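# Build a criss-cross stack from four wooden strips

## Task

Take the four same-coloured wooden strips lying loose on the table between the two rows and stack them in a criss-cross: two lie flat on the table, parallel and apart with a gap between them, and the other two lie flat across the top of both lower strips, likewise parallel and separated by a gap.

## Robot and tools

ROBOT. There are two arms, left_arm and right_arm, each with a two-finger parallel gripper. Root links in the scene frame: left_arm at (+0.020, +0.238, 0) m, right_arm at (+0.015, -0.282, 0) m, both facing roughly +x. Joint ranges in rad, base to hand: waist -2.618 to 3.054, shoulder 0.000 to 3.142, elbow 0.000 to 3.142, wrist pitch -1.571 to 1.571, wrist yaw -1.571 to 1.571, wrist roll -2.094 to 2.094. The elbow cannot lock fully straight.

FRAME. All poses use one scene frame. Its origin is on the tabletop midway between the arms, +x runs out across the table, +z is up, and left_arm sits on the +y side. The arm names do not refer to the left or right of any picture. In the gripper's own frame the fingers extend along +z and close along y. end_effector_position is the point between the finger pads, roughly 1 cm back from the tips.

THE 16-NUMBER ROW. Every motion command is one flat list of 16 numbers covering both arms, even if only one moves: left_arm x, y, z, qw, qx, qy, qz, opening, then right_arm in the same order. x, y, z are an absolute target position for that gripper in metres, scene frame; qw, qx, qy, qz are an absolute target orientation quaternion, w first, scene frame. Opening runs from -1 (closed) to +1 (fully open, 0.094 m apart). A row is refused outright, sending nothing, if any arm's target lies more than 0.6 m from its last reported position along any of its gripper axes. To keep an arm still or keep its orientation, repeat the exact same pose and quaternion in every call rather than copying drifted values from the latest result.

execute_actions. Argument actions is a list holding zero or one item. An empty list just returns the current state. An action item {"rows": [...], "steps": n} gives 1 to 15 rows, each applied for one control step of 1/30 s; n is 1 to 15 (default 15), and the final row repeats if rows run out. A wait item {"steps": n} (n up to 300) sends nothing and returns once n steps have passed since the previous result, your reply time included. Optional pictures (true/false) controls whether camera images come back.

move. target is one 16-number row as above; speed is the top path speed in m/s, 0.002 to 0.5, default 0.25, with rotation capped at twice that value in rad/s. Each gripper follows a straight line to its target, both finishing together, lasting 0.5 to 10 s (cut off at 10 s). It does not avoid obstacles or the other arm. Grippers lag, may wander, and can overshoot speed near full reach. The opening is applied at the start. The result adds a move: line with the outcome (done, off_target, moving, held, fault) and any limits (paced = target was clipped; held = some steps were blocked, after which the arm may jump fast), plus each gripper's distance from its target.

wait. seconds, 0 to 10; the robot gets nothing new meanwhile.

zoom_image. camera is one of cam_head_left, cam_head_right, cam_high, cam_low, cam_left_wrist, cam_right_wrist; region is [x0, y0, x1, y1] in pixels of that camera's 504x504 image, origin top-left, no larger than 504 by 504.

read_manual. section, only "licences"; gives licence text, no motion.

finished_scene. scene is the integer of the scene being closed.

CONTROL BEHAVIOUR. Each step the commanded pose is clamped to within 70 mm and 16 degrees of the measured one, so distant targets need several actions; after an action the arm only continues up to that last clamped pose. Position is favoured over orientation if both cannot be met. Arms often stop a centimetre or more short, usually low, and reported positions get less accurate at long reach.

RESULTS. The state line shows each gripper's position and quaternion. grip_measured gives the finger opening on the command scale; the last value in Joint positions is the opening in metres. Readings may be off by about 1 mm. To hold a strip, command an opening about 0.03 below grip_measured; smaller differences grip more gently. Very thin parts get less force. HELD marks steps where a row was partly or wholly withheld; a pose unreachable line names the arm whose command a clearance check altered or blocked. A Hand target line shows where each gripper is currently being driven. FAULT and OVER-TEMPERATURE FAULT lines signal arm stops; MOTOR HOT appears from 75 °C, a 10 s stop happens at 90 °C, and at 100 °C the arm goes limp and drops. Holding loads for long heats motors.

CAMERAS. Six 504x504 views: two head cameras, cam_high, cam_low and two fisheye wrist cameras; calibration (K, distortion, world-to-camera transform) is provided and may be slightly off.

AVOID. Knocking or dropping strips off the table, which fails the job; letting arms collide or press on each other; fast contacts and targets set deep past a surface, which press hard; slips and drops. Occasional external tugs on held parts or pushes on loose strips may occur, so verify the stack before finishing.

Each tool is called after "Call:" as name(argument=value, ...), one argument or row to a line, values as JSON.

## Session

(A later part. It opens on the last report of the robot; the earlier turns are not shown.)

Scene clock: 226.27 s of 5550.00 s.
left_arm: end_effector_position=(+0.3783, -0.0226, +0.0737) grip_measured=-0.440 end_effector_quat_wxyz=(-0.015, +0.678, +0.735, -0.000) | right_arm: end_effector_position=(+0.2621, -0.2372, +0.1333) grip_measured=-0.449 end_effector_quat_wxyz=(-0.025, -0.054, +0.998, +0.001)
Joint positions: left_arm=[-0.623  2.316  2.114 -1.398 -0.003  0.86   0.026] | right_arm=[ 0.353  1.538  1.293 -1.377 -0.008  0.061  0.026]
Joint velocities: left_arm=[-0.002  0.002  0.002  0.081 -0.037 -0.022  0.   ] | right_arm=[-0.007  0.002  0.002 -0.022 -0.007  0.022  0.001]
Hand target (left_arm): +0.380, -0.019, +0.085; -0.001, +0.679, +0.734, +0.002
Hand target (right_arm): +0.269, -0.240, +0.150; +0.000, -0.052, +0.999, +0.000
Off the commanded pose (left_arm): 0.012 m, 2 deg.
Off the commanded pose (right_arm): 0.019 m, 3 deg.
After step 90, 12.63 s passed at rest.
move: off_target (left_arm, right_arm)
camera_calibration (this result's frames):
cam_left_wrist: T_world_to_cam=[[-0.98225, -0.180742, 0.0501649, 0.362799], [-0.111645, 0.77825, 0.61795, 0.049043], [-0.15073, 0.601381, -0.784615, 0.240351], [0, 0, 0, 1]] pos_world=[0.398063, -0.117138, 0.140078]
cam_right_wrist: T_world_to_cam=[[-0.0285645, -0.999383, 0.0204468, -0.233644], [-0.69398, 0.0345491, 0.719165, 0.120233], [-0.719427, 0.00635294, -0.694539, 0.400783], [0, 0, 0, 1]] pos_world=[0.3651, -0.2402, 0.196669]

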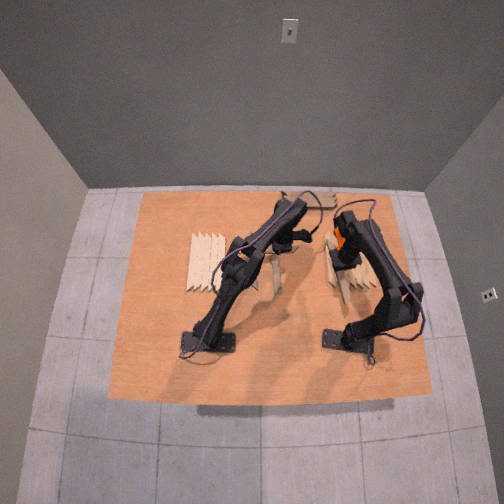

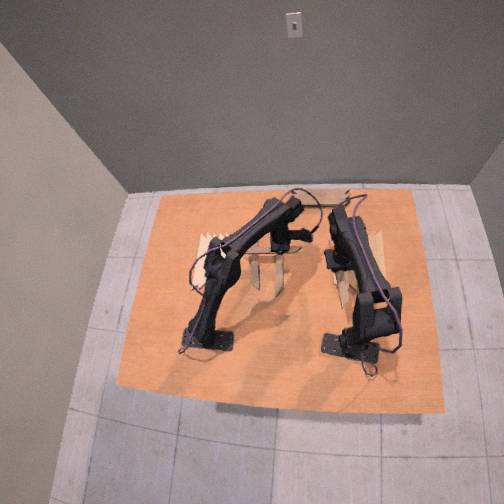

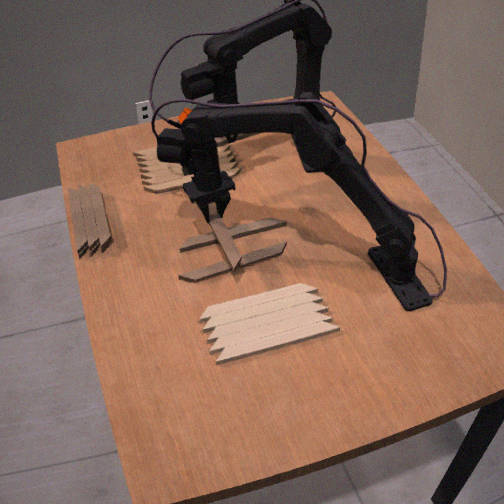

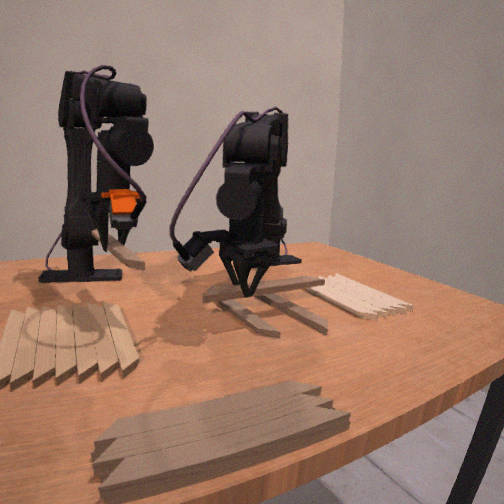

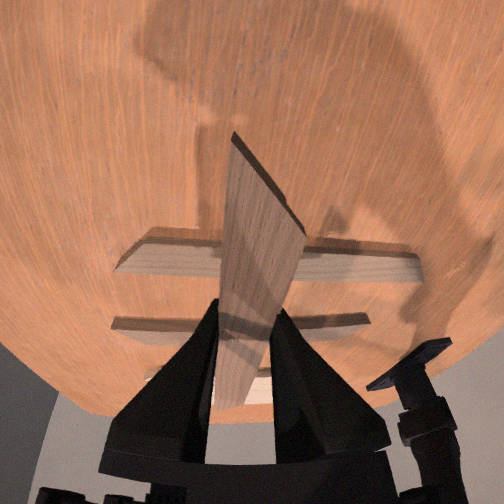

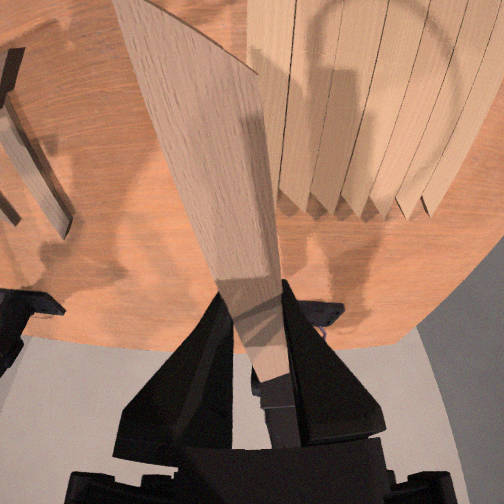

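Call:
execute_actions(
  actions=[],
)

Scene clock: 234.67 s of 5550.00 s.
left_arm: end_effector_position=(+0.3787, -0.0228, +0.0737) grip_measured=-0.440 end_effector_quat_wxyz=(-0.014, +0.679, +0.734, -0.000) | right_arm: end_effector_position=(+0.2621, -0.2372, +0.1333) grip_measured=-0.449 end_effector_quat_wxyz=(-0.025, -0.054, +0.998, +0.001)
Joint positions: left_arm=[-0.623  2.316  2.114 -1.396 -0.003  0.862  0.026] | right_arm=[ 0.353  1.538  1.293 -1.377 -0.008  0.061  0.026]
Joint velocities: left_arm=[-0.007  0.002 -0.017  0.007 -0.007  0.022 -0.002] | right_arm=[ 0.012 -0.002 -0.002 -0.022  0.037 -0.007  0.   ]
Hand target (left_arm): +0.380, -0.019, +0.085; -0.000, +0.679, +0.734, +0.002
Hand target (right_arm): +0.269, -0.240, +0.150; +0.000, -0.052, +0.999, +0.000
Off the commanded pose (left_arm): 0.012 m, 2 deg.
Off the commanded pose (right_arm): 0.019 m, 3 deg.
Steps of this call (steps 1 to 90: nothing new was sent; then 5.40 s passed at rest). Readings (end_effector_position):
1: left_arm (+0.3784, -0.0227, +0.0737) | right_arm (+0.2621, -0.2372, +0.1333)
2: left_arm (+0.3785, -0.0227, +0.0737) | right_arm (+0.2621, -0.2372, +0.1333)
4: left_arm (+0.3785, -0.0227, +0.0737) | right_arm (+0.2621, -0.2372, +0.1333)
8: left_arm (+0.3786, -0.0228, +0.0737) | right_arm (+0.2621, -0.2372, +0.1333)
90: the state above
camera_calibration (this result's frames):
cam_left_wrist: T_world_to_cam=[[-0.982788, -0.178072, 0.049178, 0.363397], [-0.110295, 0.779139, 0.617072, 0.0488322], [-0.1482, 0.601027, -0.785368, 0.239613], [0, 0, 0, 1]] pos_world=[0.398038, -0.11735, 0.14018]
cam_right_wrist: T_world_to_cam=[[-0.0285645, -0.999383, 0.0204468, -0.233644], [-0.69398, 0.0345491, 0.719165, 0.120233], [-0.719427, 0.00635294, -0.694539, 0.400783], [0, 0, 0, 1]] pos_world=[0.3651, -0.2402, 0.196669]

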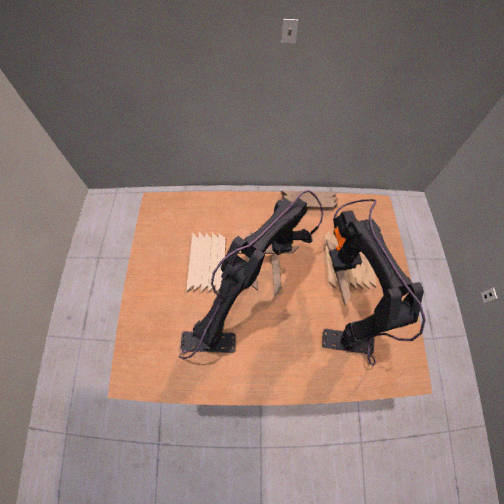

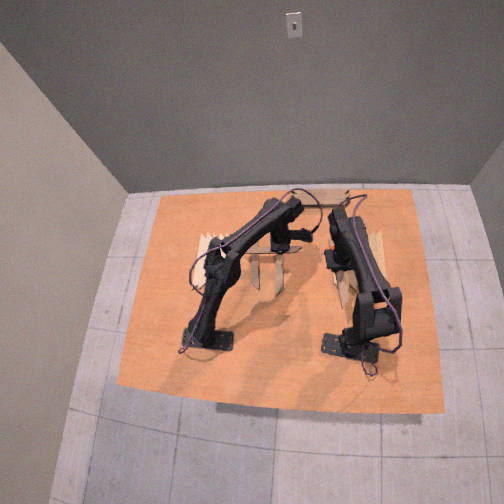

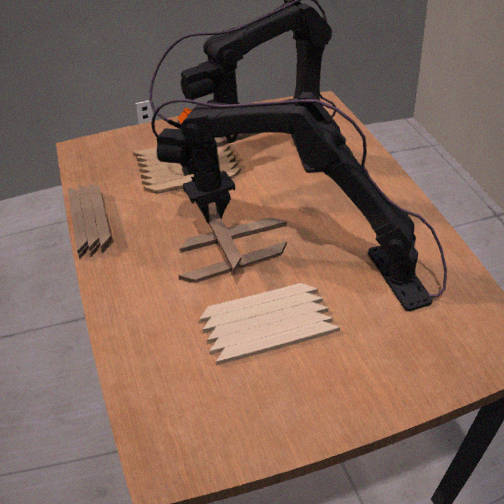

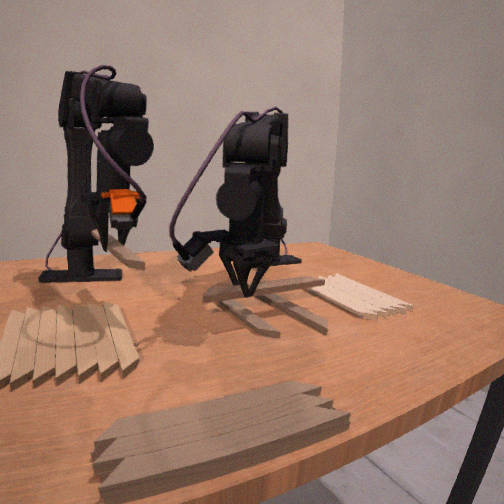

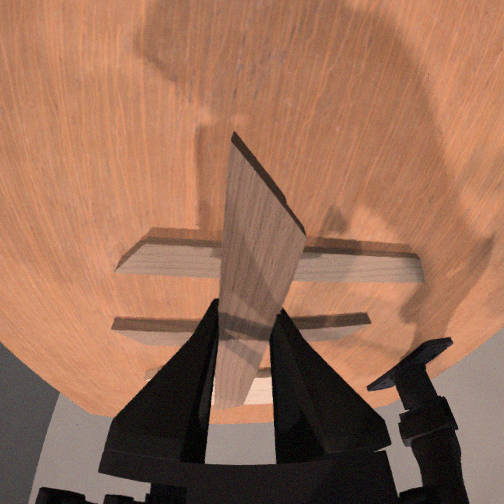

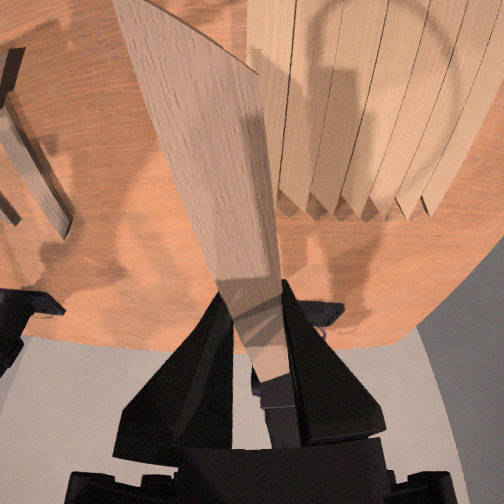

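Call:
move(
  target=[0.380, -0.019, 0.042, 0, 0.6788, 0.7343, 0, -0.5, 0.27, -0.24, 0.15, 0, -0.052, 0.9986, 0, -0.5],
  speed=0.06,
)

Scene clock: 246.20 s of 5550.00 s.
left_arm: end_effector_position=(+0.3790, -0.0231, +0.0360) grip_measured=-0.440 end_effector_quat_wxyz=(-0.010, +0.680, +0.733, +0.000) | right_arm: end_effector_position=(+0.2621, -0.2372, +0.1333) grip_measured=-0.449 end_effector_quat_wxyz=(-0.025, -0.054, +0.998, +0.001)
Joint positions: left_arm=[-0.623  2.315  1.961 -1.237 -0.003  0.864  0.026] | right_arm=[ 0.353  1.538  1.293 -1.377 -0.008  0.061  0.026]
Joint velocities: left_arm=[ 0.007  0.007 -0.012 -0.066 -0.037  0.007 -0.001] | right_arm=[ 0.002  0.002 -0.012  0.022  0.022 -0.007 -0.001]
Hand target (left_arm): +0.381, -0.019, +0.042; -0.001, +0.679, +0.734, +0.000
Hand target (right_arm): +0.269, -0.240, +0.150; +0.000, -0.052, +0.999, +0.000
Off the commanded pose (left_arm): 0.007 m, 1 deg.
Off the commanded pose (right_arm): 0.019 m, 3 deg.
After step 90, 7.50 s passed at rest.
move: off_target (right_arm)
camera_calibration (this result's frames):
cam_left_wrist: T_world_to_cam=[[-0.983451, -0.175956, 0.0431718, 0.366022], [-0.113138, 0.782558, 0.612212, 0.0736062], [-0.141507, 0.597196, -0.789514, 0.20774], [0, 0, 0, 1]] pos_world=[0.397689, -0.117259, 0.103149]
cam_right_wrist: T_world_to_cam=[[-0.0285645, -0.999383, 0.0204468, -0.233644], [-0.69398, 0.0345491, 0.719165, 0.120233], [-0.719427, 0.00635294, -0.694539, 0.400783], [0, 0, 0, 1]] pos_world=[0.3651, -0.2402, 0.196669]

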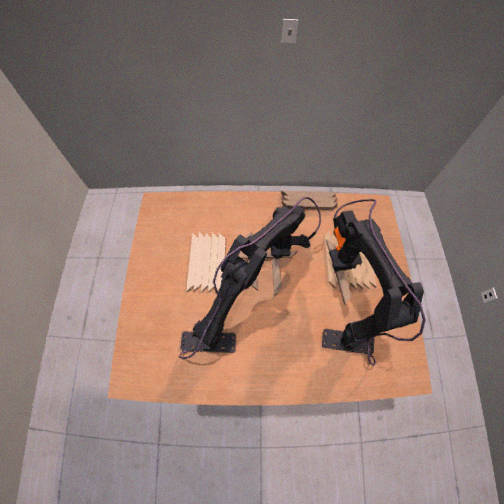

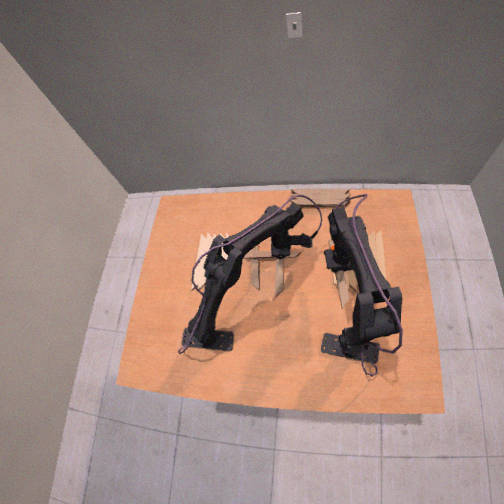

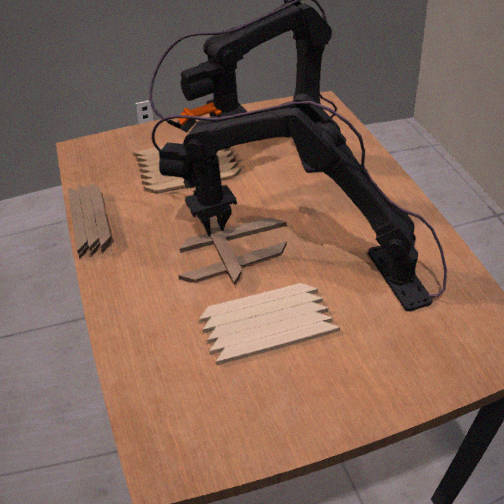

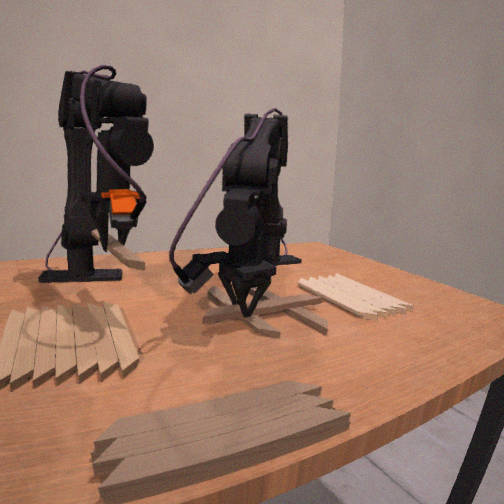

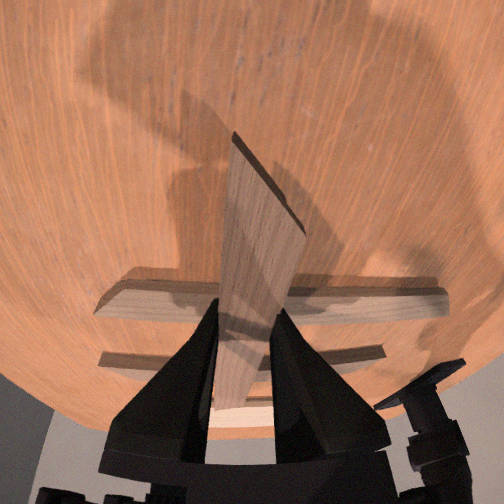

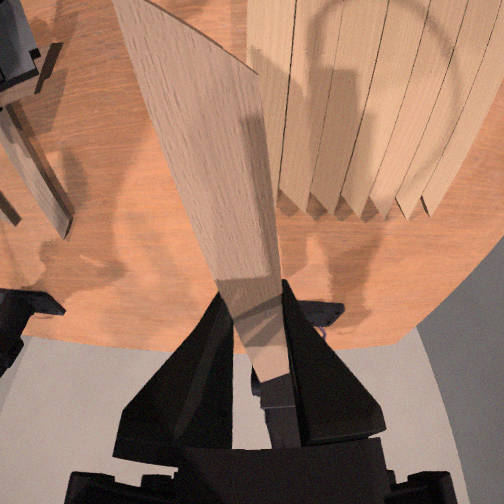

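Call:
move(
  target=[0.380, -0.019, 0.042, 0, 0.6788, 0.7343, 0, 0.0, 0.27, -0.24, 0.15, 0, -0.052, 0.9986, 0, -0.5],
  speed=0.06,
)

Call:
move(
  target=[0.375, -0.015, 0.09, 0, 0.6788, 0.7343, 0, 0.0, 0.27, -0.24, 0.15, 0, -0.052, 0.9986, 0, -0.5],
  speed=0.1,
)

Scene clock: 250.97 s of 5550.00 s.
left_arm: end_effector_position=(+0.3791, -0.0232, +0.0360) grip_measured=-0.002 end_effector_quat_wxyz=(-0.009, +0.680, +0.733, +0.000) | right_arm: end_effector_position=(+0.2621, -0.2372, +0.1333) grip_measured=-0.449 end_effector_quat_wxyz=(-0.025, -0.054, +0.998, +0.001)
Joint positions: left_arm=[-0.623  2.315  1.961 -1.236 -0.003  0.865  0.047] | right_arm=[ 0.353  1.538  1.293 -1.377 -0.008  0.061  0.026]
Joint velocities: left_arm=[-0.002 -0.017  0.002 -0.007 -0.022  0.066 -0.001] | right_arm=[-0.017  0.002  0.002  0.007 -0.007 -0.066  0.   ]
Hand target (left_arm): +0.380, -0.019, +0.042; -0.001, +0.679, +0.734, +0.000
Hand target (right_arm): +0.269, -0.240, +0.150; +0.000, -0.052, +0.999, +0.000
Off the commanded pose (left_arm): 0.007 m, 1 deg.
Off the commanded pose (right_arm): 0.019 m, 3 deg.
After step 90, 1.07 s passed at rest.
move: off_target (right_arm)
camera_calibration (this result's frames):
cam_left_wrist: T_world_to_cam=[[-0.983611, -0.175186, 0.0426573, 0.36625], [-0.112911, 0.782926, 0.611783, 0.0736515], [-0.140573, 0.596939, -0.789875, 0.207479], [0, 0, 0, 1]] pos_world=[0.39773, -0.117354, 0.1032]
cam_right_wrist: T_world_to_cam=[[-0.0285645, -0.999383, 0.0204468, -0.233644], [-0.69398, 0.0345491, 0.719165, 0.120233], [-0.719427, 0.00635294, -0.694539, 0.400783], [0, 0, 0, 1]] pos_world=[0.3651, -0.2402, 0.196669]

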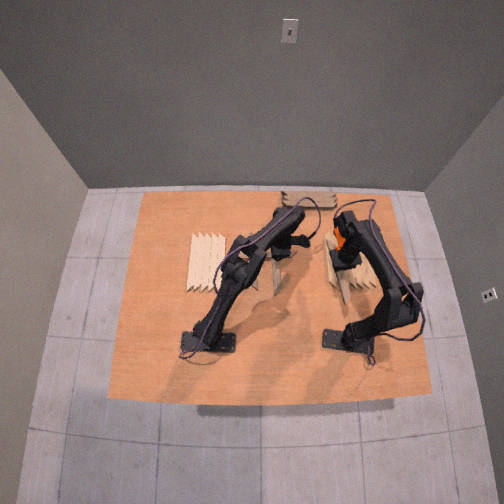

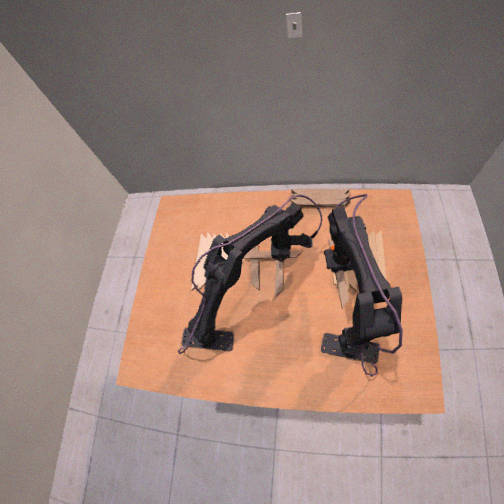

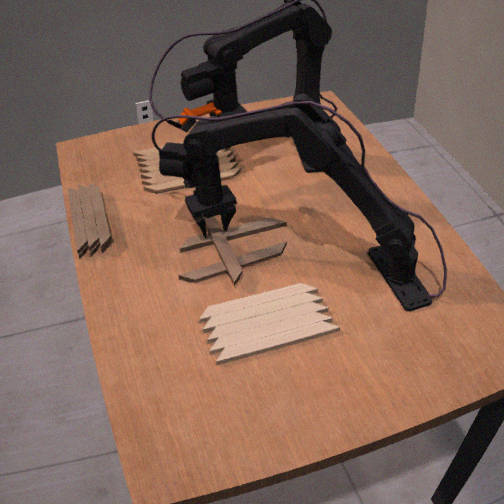

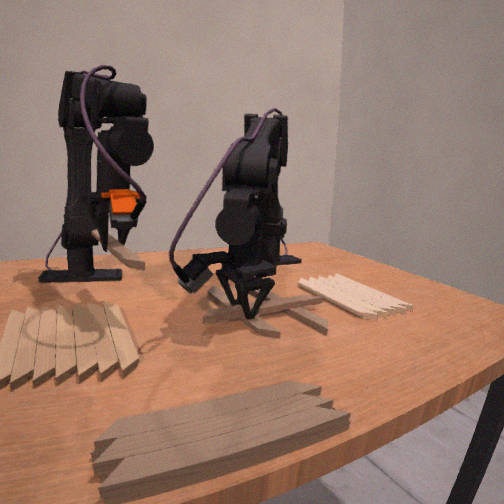

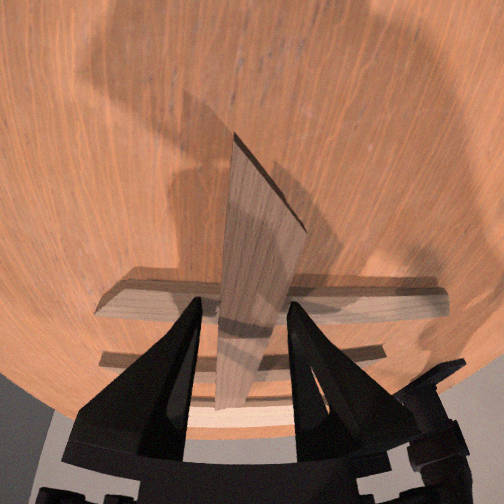

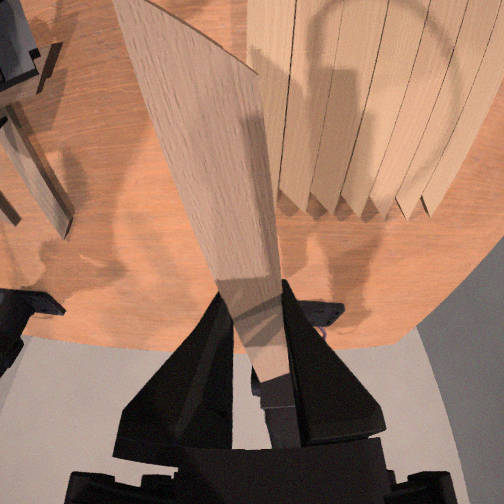

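Scene clock: 252.07 s of 5550.00 s.
left_arm: end_effector_position=(+0.3664, -0.0139, +0.0730) grip_measured=-0.002 end_effector_quat_wxyz=(-0.021, +0.680, +0.733, -0.001) | right_arm: end_effector_position=(+0.2621, -0.2372, +0.1333) grip_measured=-0.449 end_effector_quat_wxyz=(-0.025, -0.054, +0.998, +0.001)
Joint positions: left_arm=[-0.623  2.258  2.012 -1.368 -0.003  0.865  0.047] | right_arm=[ 0.353  1.538  1.293 -1.377 -0.008  0.061  0.026]
Joint velocities: left_arm=[ 0.007 -0.012 -0.002 -0.037  0.007 -0.125 -0.   ] | right_arm=[ 0.002  0.002 -0.017  0.022 -0.051  0.007  0.   ]
Hand target (left_arm): +0.374, -0.014, +0.090; +0.000, +0.679, +0.734, +0.000
Hand target (right_arm): +0.269, -0.240, +0.150; +0.000, -0.052, +0.999, +0.000
Off the commanded pose (left_arm): 0.019 m, 2 deg.
Off the commanded pose (right_arm): 0.019 m, 3 deg.
move: off_target (left_arm, right_arm)
camera_calibration (this result's frames):
cam_left_wrist: T_world_to_cam=[[-0.982605, -0.175923, 0.0594932, 0.352227], [-0.100727, 0.774006, 0.625115, 0.0367931], [-0.15602, 0.608248, -0.778262, 0.234312], [0, 0, 0, 1]] pos_world=[0.386363, -0.109033, 0.138401]
cam_right_wrist: T_world_to_cam=[[-0.0285645, -0.999383, 0.0204468, -0.233644], [-0.69398, 0.0345491, 0.719165, 0.120233], [-0.719427, 0.00635294, -0.694539, 0.400783], [0, 0, 0, 1]] pos_world=[0.3651, -0.2402, 0.196669]

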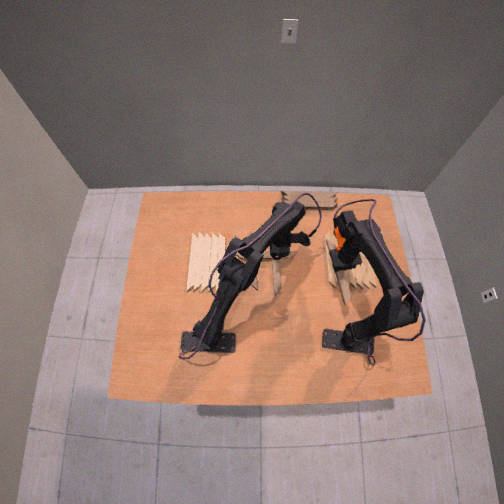

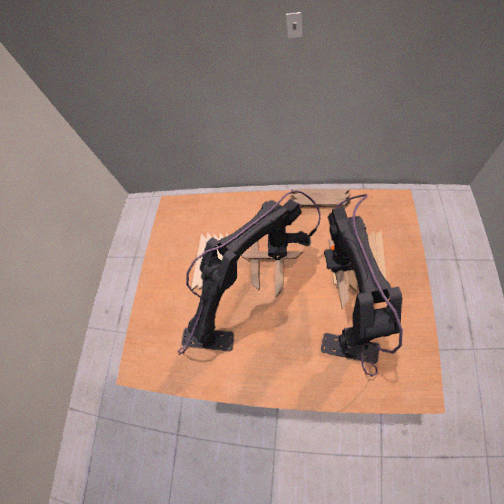

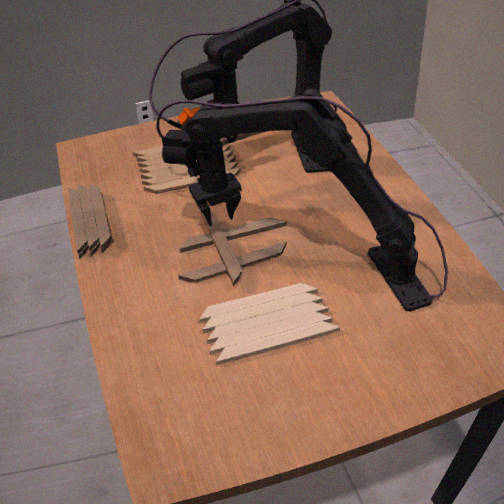

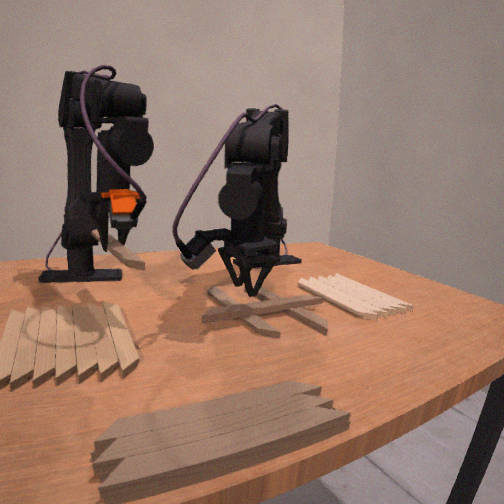

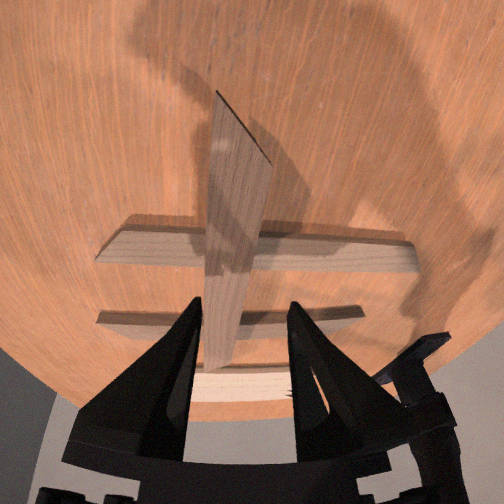

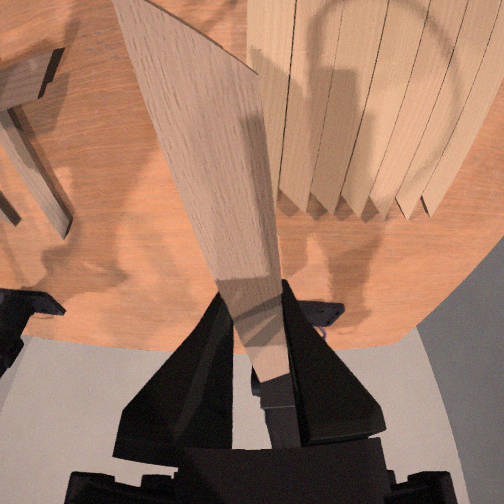

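Call:
move(
  target=[0.22, 0.30, 0.20, 0, 0.2, 0.98, 0, 0.0, 0.27, -0.24, 0.15, 0, -0.052, 0.9986, 0, -0.5],
  speed=0.3,
)

Call:
move(
  target=[0.22, 0.30, 0.20, 0, 0.2, 0.98, 0, 0.0, 0.275, 0.035, 0.10, 0, -0.73, 0.683, 0, -0.5],
  speed=0.2,
)

Scene clock: 258.20 s of 5550.00 s.
left_arm: end_effector_position=(+0.2185, +0.3041, +0.1941) grip_measured=-0.002 end_effector_quat_wxyz=(+0.016, +0.200, +0.979, +0.027) | right_arm: end_effector_position=(+0.2621, -0.2372, +0.1333) grip_measured=-0.449 end_effector_quat_wxyz=(-0.025, -0.054, +0.998, +0.001)
Joint positions: left_arm=[ 0.295  1.317  1.349 -1.55  -0.034  0.689  0.047] | right_arm=[ 0.353  1.538  1.293 -1.377 -0.008  0.061  0.026]
Joint velocities: left_arm=[ 0.012  0.002 -0.012  0.007 -0.051  0.081 -0.   ] | right_arm=[-0.017 -0.002  0.002 -0.066  0.007  0.081  0.   ]
Hand target (left_arm): +0.214, +0.304, +0.197; +0.021, +0.200, +0.979, +0.030
Hand target (right_arm): +0.269, -0.240, +0.150; +0.000, -0.052, +0.999, +0.000
Off the commanded pose (left_arm): 0.007 m, 4 deg.
Off the commanded pose (right_arm): 0.019 m, 3 deg.
joint sent to its limit (left arm) — the command would take joint 4 (wrist pitch) past its lower limit, so that joint was sent only as far as its limit.
After step 90, 0.77 s passed at rest.
move: off_target (left_arm, right_arm)
camera_calibration (this result's frames):
cam_left_wrist: T_world_to_cam=[[-0.295975, -0.954852, -0.0256313, 0.358991], [-0.782858, 0.227113, 0.579269, 0.0243023], [-0.547294, 0.191515, -0.814734, 0.331408], [0, 0, 0, 1]] pos_world=[0.306656, 0.273794, 0.265133]
cam_right_wrist: T_world_to_cam=[[-0.0285645, -0.999383, 0.0204468, -0.233644], [-0.69398, 0.0345491, 0.719165, 0.120233], [-0.719427, 0.00635294, -0.694539, 0.400783], [0, 0, 0, 1]] pos_world=[0.3651, -0.2402, 0.196669]

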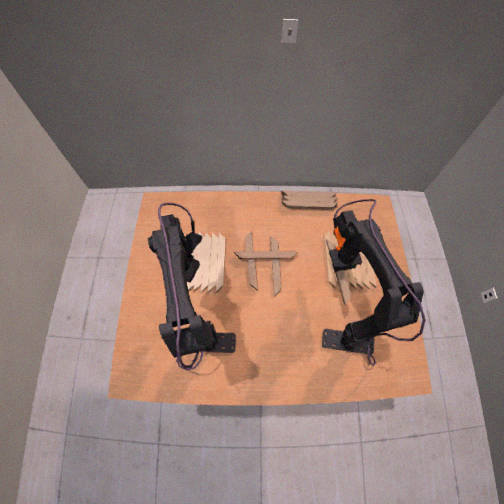

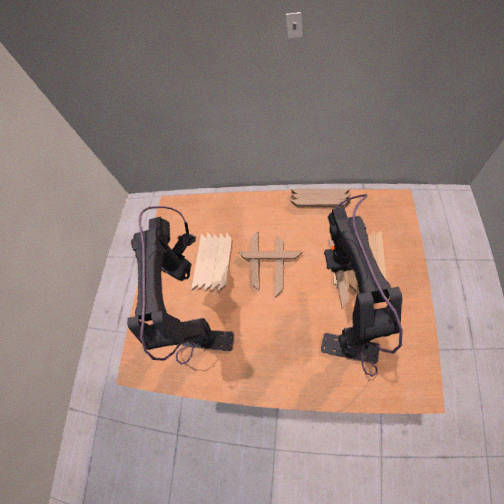

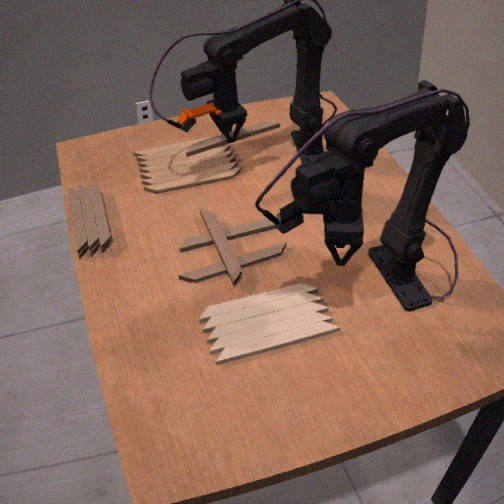

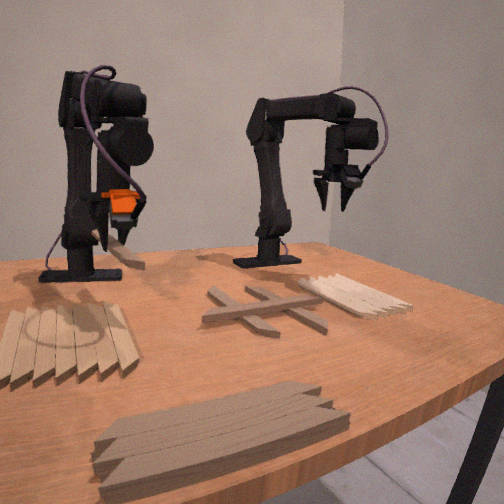

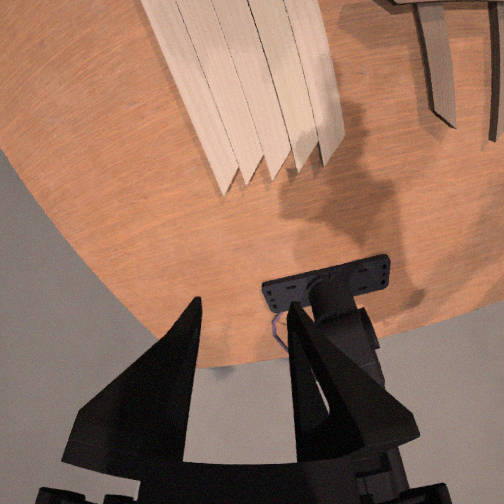

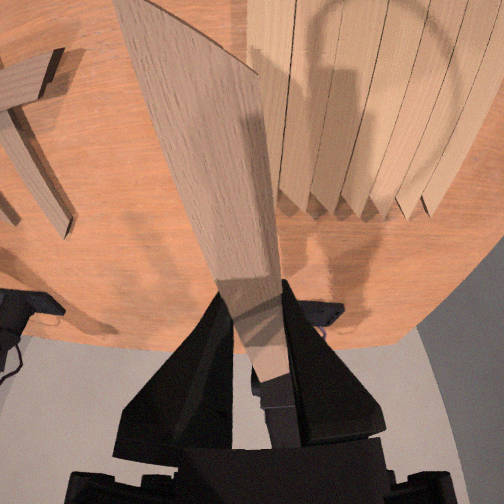

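Scene clock: 262.53 s of 5550.00 s.
left_arm: end_effector_position=(+0.2195, +0.3009, +0.1940) grip_measured=-0.002 end_effector_quat_wxyz=(+0.020, +0.201, +0.979, +0.019) | right_arm: end_effector_position=(+0.2797, +0.0308, +0.0987) grip_measured=-0.449 end_effector_quat_wxyz=(-0.002, +0.725, -0.688, -0.004)
Joint positions: left_arm=[ 0.295  1.317  1.349 -1.55  -0.015  0.692  0.047] | right_arm=[ 1.046  2.114  1.884 -1.336 -0.008 -0.76   0.026]
Joint velocities: left_arm=[-0.027 -0.022  0.017  0.022 -0.037  0.066 -0.   ] | right_arm=[-0.027  0.002  0.007  0.022  0.037 -0.037 -0.   ]
Hand target (left_arm): +0.220, +0.300, +0.199; +0.030, +0.200, +0.979, +0.017
Hand target (right_arm): +0.280, +0.034, +0.101; -0.002, +0.730, -0.683, -0.002
Off the commanded pose (left_arm): 0.006 m, 3 deg.
Off the commanded pose (right_arm): 0.006 m, 1 deg.
joint sent to its limit (left arm) — the command would take joint 4 (wrist pitch) past its lower limit, so that joint was sent only as far as its limit.
move: off_target (left_arm)
camera_calibration (this result's frames):
cam_left_wrist: T_world_to_cam=[[-0.299739, -0.953967, -0.0102044, 0.353785], [-0.784878, 0.240503, 0.571074, 0.0238185], [-0.542331, 0.179183, -0.820835, 0.336276], [0, 0, 0, 1]] pos_world=[0.307111, 0.271516, 0.266036]
cam_right_wrist: T_world_to_cam=[[0.996216, -0.0856986, 0.0144926, -0.278769], [-0.0728407, -0.732235, 0.677146, 0.00210508], [-0.0474185, -0.675639, -0.735706, 0.224809], [0, 0, 0, 1]] pos_world=[0.288528, 0.129541, 0.168008]

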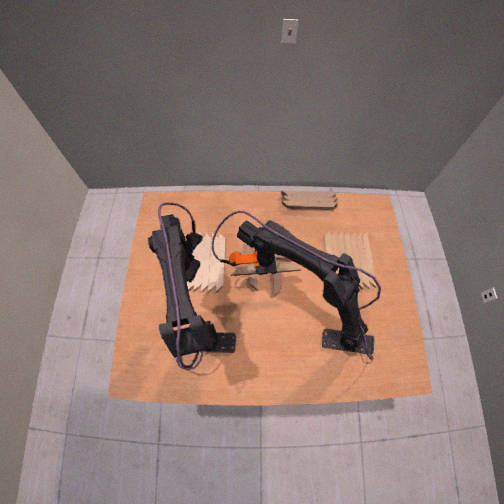

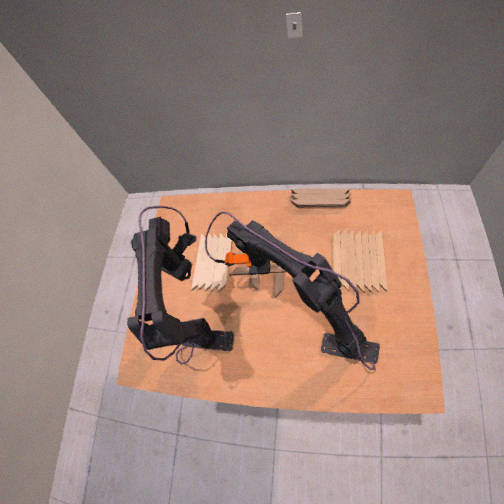

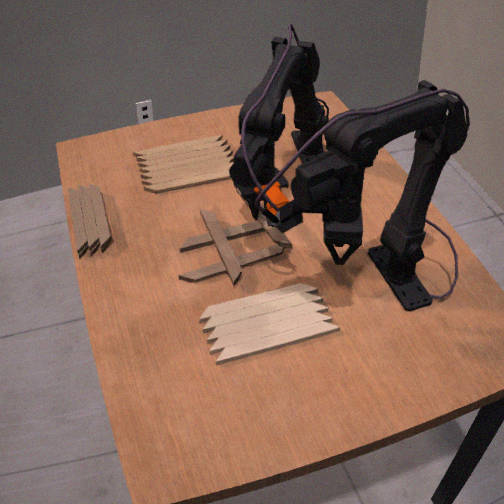

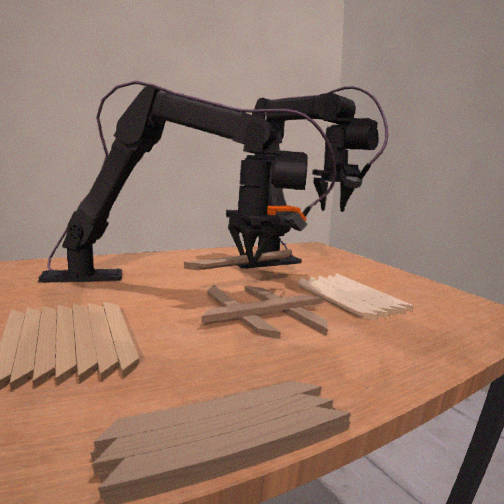

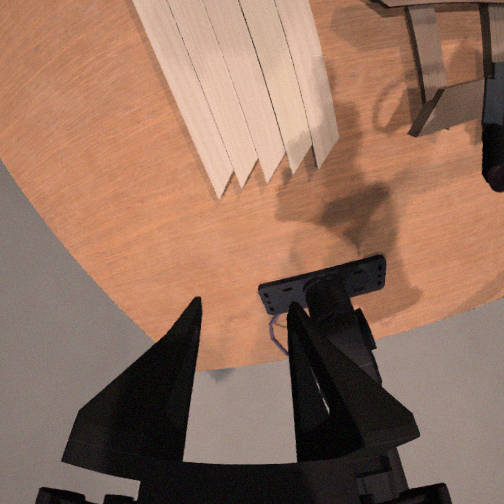

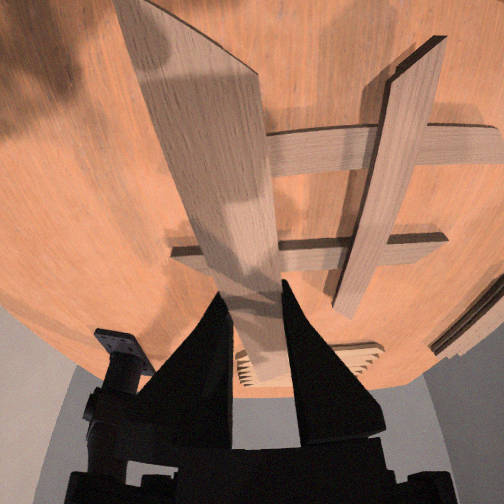

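Call:
move(
  target=[0.22, 0.30, 0.20, 0, 0.2, 0.98, 0, 0.0, 0.282, 0.027, 0.036, 0, -0.73, 0.683, 0, -0.5],
  speed=0.07,
)

Scene clock: 275.13 s of 5550.00 s.
left_arm: end_effector_position=(+0.2195, +0.3009, +0.1940) grip_measured=-0.002 end_effector_quat_wxyz=(+0.020, +0.202, +0.979, +0.019) | right_arm: end_effector_position=(+0.2817, +0.0325, +0.0459) grip_measured=-0.449 end_effector_quat_wxyz=(-0.008, +0.730, -0.683, -0.003)
Joint positions: left_arm=[ 0.295  1.317  1.349 -1.55  -0.015  0.693  0.047] | right_arm=[ 1.046  2.132  1.701 -1.123 -0.006 -0.774  0.026]
Joint velocities: left_arm=[ 0.002  0.002 -0.002  0.051  0.081  0.022  0.   ] | right_arm=[-0.012 -0.002 -0.012 -0.022  0.066 -0.095 -0.001]
Hand target (left_arm): +0.220, +0.300, +0.199; +0.030, +0.200, +0.979, +0.017
Hand target (right_arm): +0.282, +0.027, +0.036; +0.000, +0.730, -0.683, +0.000
Off the commanded pose (left_arm): 0.006 m, 3 deg.
Off the commanded pose (right_arm): 0.011 m, 1 deg.
joint sent to its limit (left arm) — the command would take joint 4 (wrist pitch) past its lower limit, so that joint was sent only as far as its limit.
After step 90, 8.20 s passed at rest.
move: off_target (left_arm, right_arm)
camera_calibration (this result's frames):
cam_left_wrist: T_world_to_cam=[[-0.300121, -0.95385, -0.00990178, 0.353719], [-0.784836, 0.241016, 0.570914, 0.0237172], [-0.54218, 0.179115, -0.82095, 0.336307], [0, 0, 0, 1]] pos_world=[0.307112, 0.271441, 0.266053]
cam_right_wrist: T_world_to_cam=[[0.997166, -0.0714299, 0.0236252, -0.280938], [-0.0688081, -0.738852, 0.670346, 0.038718], [-0.0304272, -0.670072, -0.741672, 0.182491], [0, 0, 0, 1]] pos_world=[0.288359, 0.130821, 0.116031]

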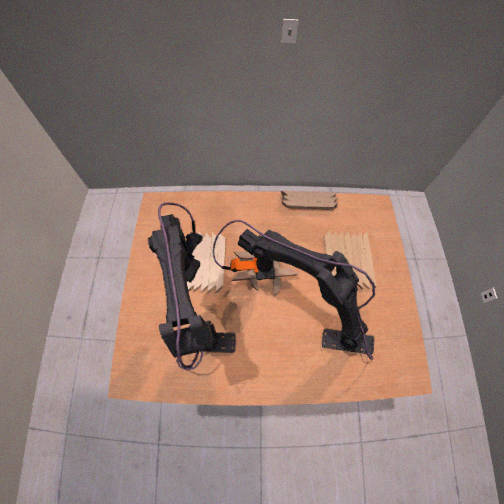

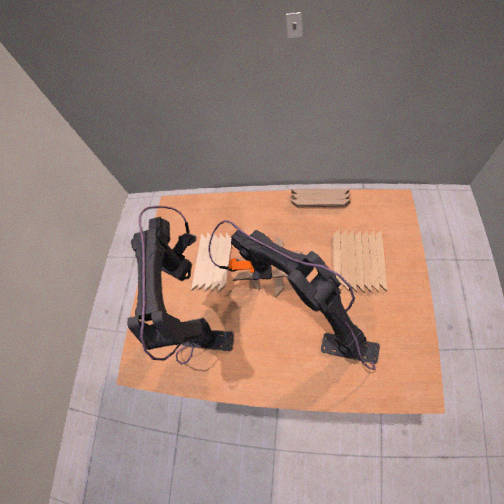

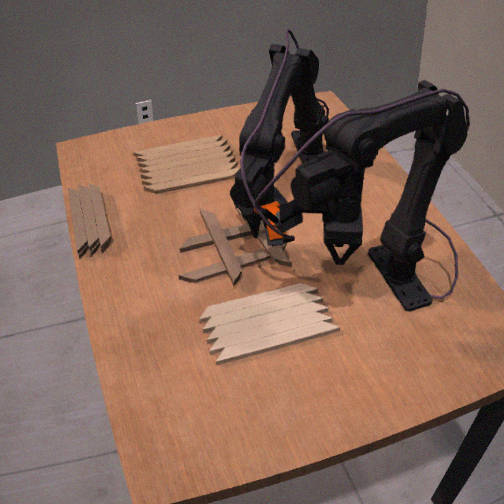

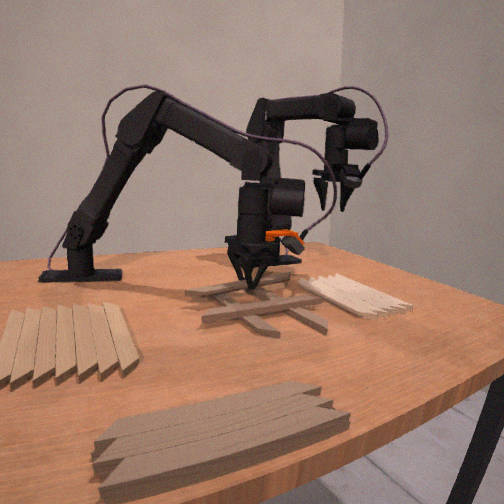

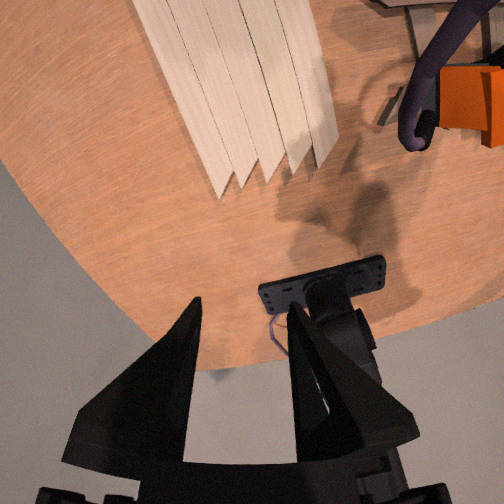

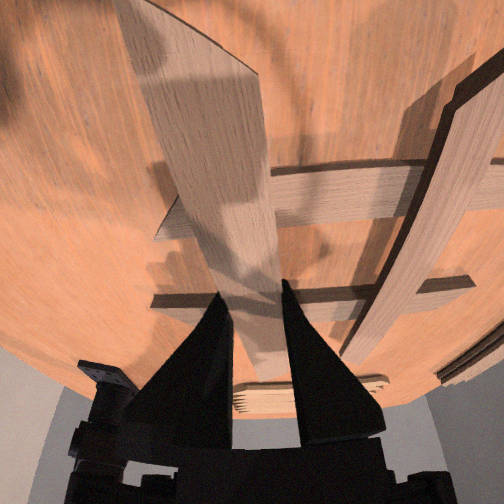

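Call:
move(
  target=[0.22, 0.30, 0.20, 0, 0.2, 0.98, 0, 0.0, 0.30, 0.024, 0.03, 0, -0.73, 0.683, 0, -0.5],
  speed=0.04,
)

Scene clock: 280.67 s of 5550.00 s.
left_arm: end_effector_position=(+0.2195, +0.3009, +0.1940) grip_measured=-0.002 end_effector_quat_wxyz=(+0.020, +0.202, +0.979, +0.019) | right_arm: end_effector_position=(+0.2913, +0.0206, +0.0310) grip_measured=-0.449 end_effector_quat_wxyz=(+0.010, +0.730, -0.683, -0.002)
Joint positions: left_arm=[ 0.295  1.317  1.349 -1.55  -0.015  0.693  0.047] | right_arm=[ 1.01   2.17   1.701 -1.121 -0.005 -0.811  0.026]
Joint velocities: left_arm=[ 0.027 -0.012  0.017  0.037 -0.007  0.022  0.001] | right_arm=[-0.012 -0.007 -0.002 -0.066 -0.007 -0.051 -0.001]
Hand target (left_arm): +0.220, +0.300, +0.199; +0.030, +0.200, +0.979, +0.017
Hand target (right_arm): +0.300, +0.024, +0.030; +0.000, +0.730, -0.683, +0.000
Off the commanded pose (left_arm): 0.006 m, 3 deg.
Off the commanded pose (right_arm): 0.009 m, 1 deg.
joint sent to its limit (left arm) — the command would take joint 4 (wrist pitch) past its lower limit, so that joint was sent only as far as its limit.
After step 90, 1.53 s passed at rest.
move: off_target (left_arm)
camera_calibration (this result's frames):
cam_left_wrist: T_world_to_cam=[[-0.300121, -0.95385, -0.00990178, 0.353719], [-0.784836, 0.241016, 0.570914, 0.0237172], [-0.54218, 0.179115, -0.82095, 0.336307], [0, 0, 0, 1]] pos_world=[0.307112, 0.271441, 0.266053]
cam_right_wrist: T_world_to_cam=[[0.997496, -0.0706803, 0.00255841, -0.290484], [-0.0527932, -0.720013, 0.691949, 0.0348604], [-0.0470651, -0.690352, -0.721941, 0.168397], [0, 0, 0, 1]] pos_world=[0.299522, 0.120822, 0.0981946]

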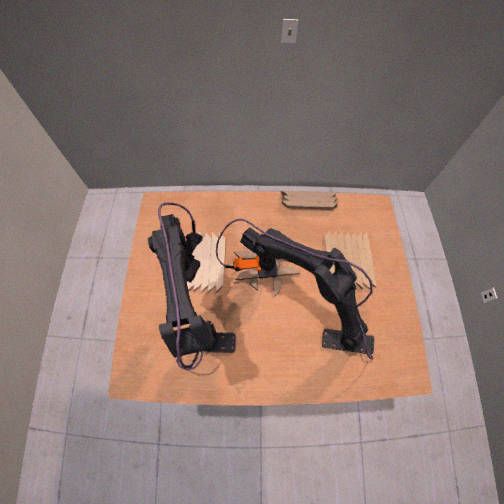

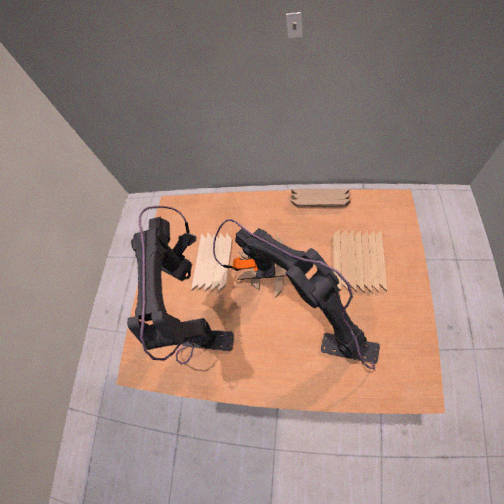

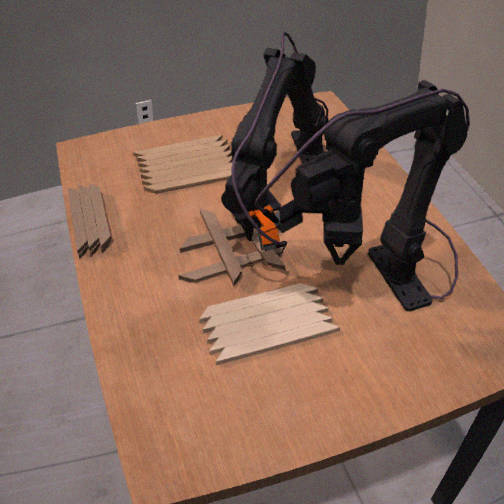

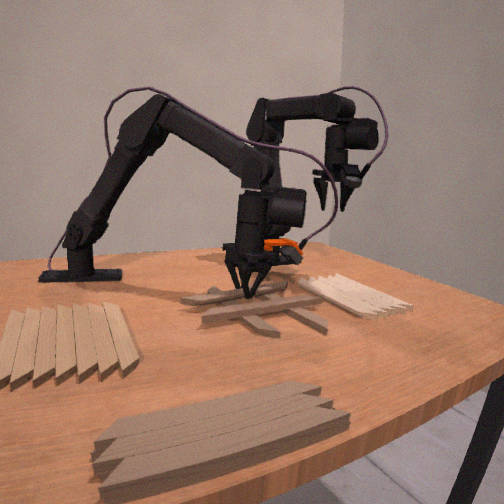

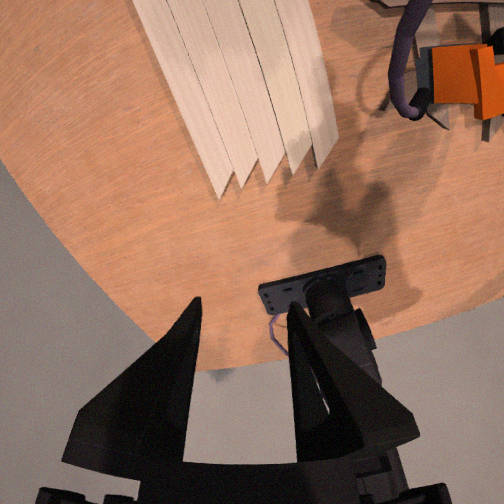

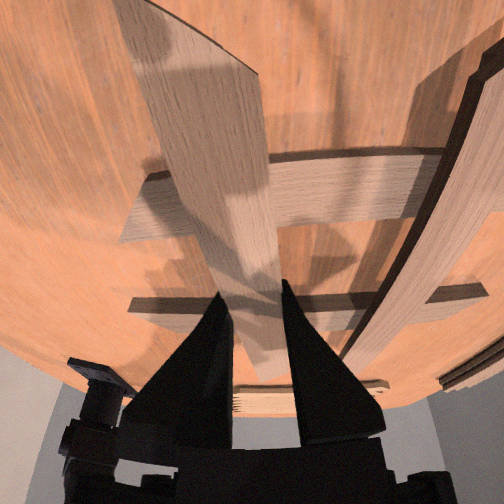

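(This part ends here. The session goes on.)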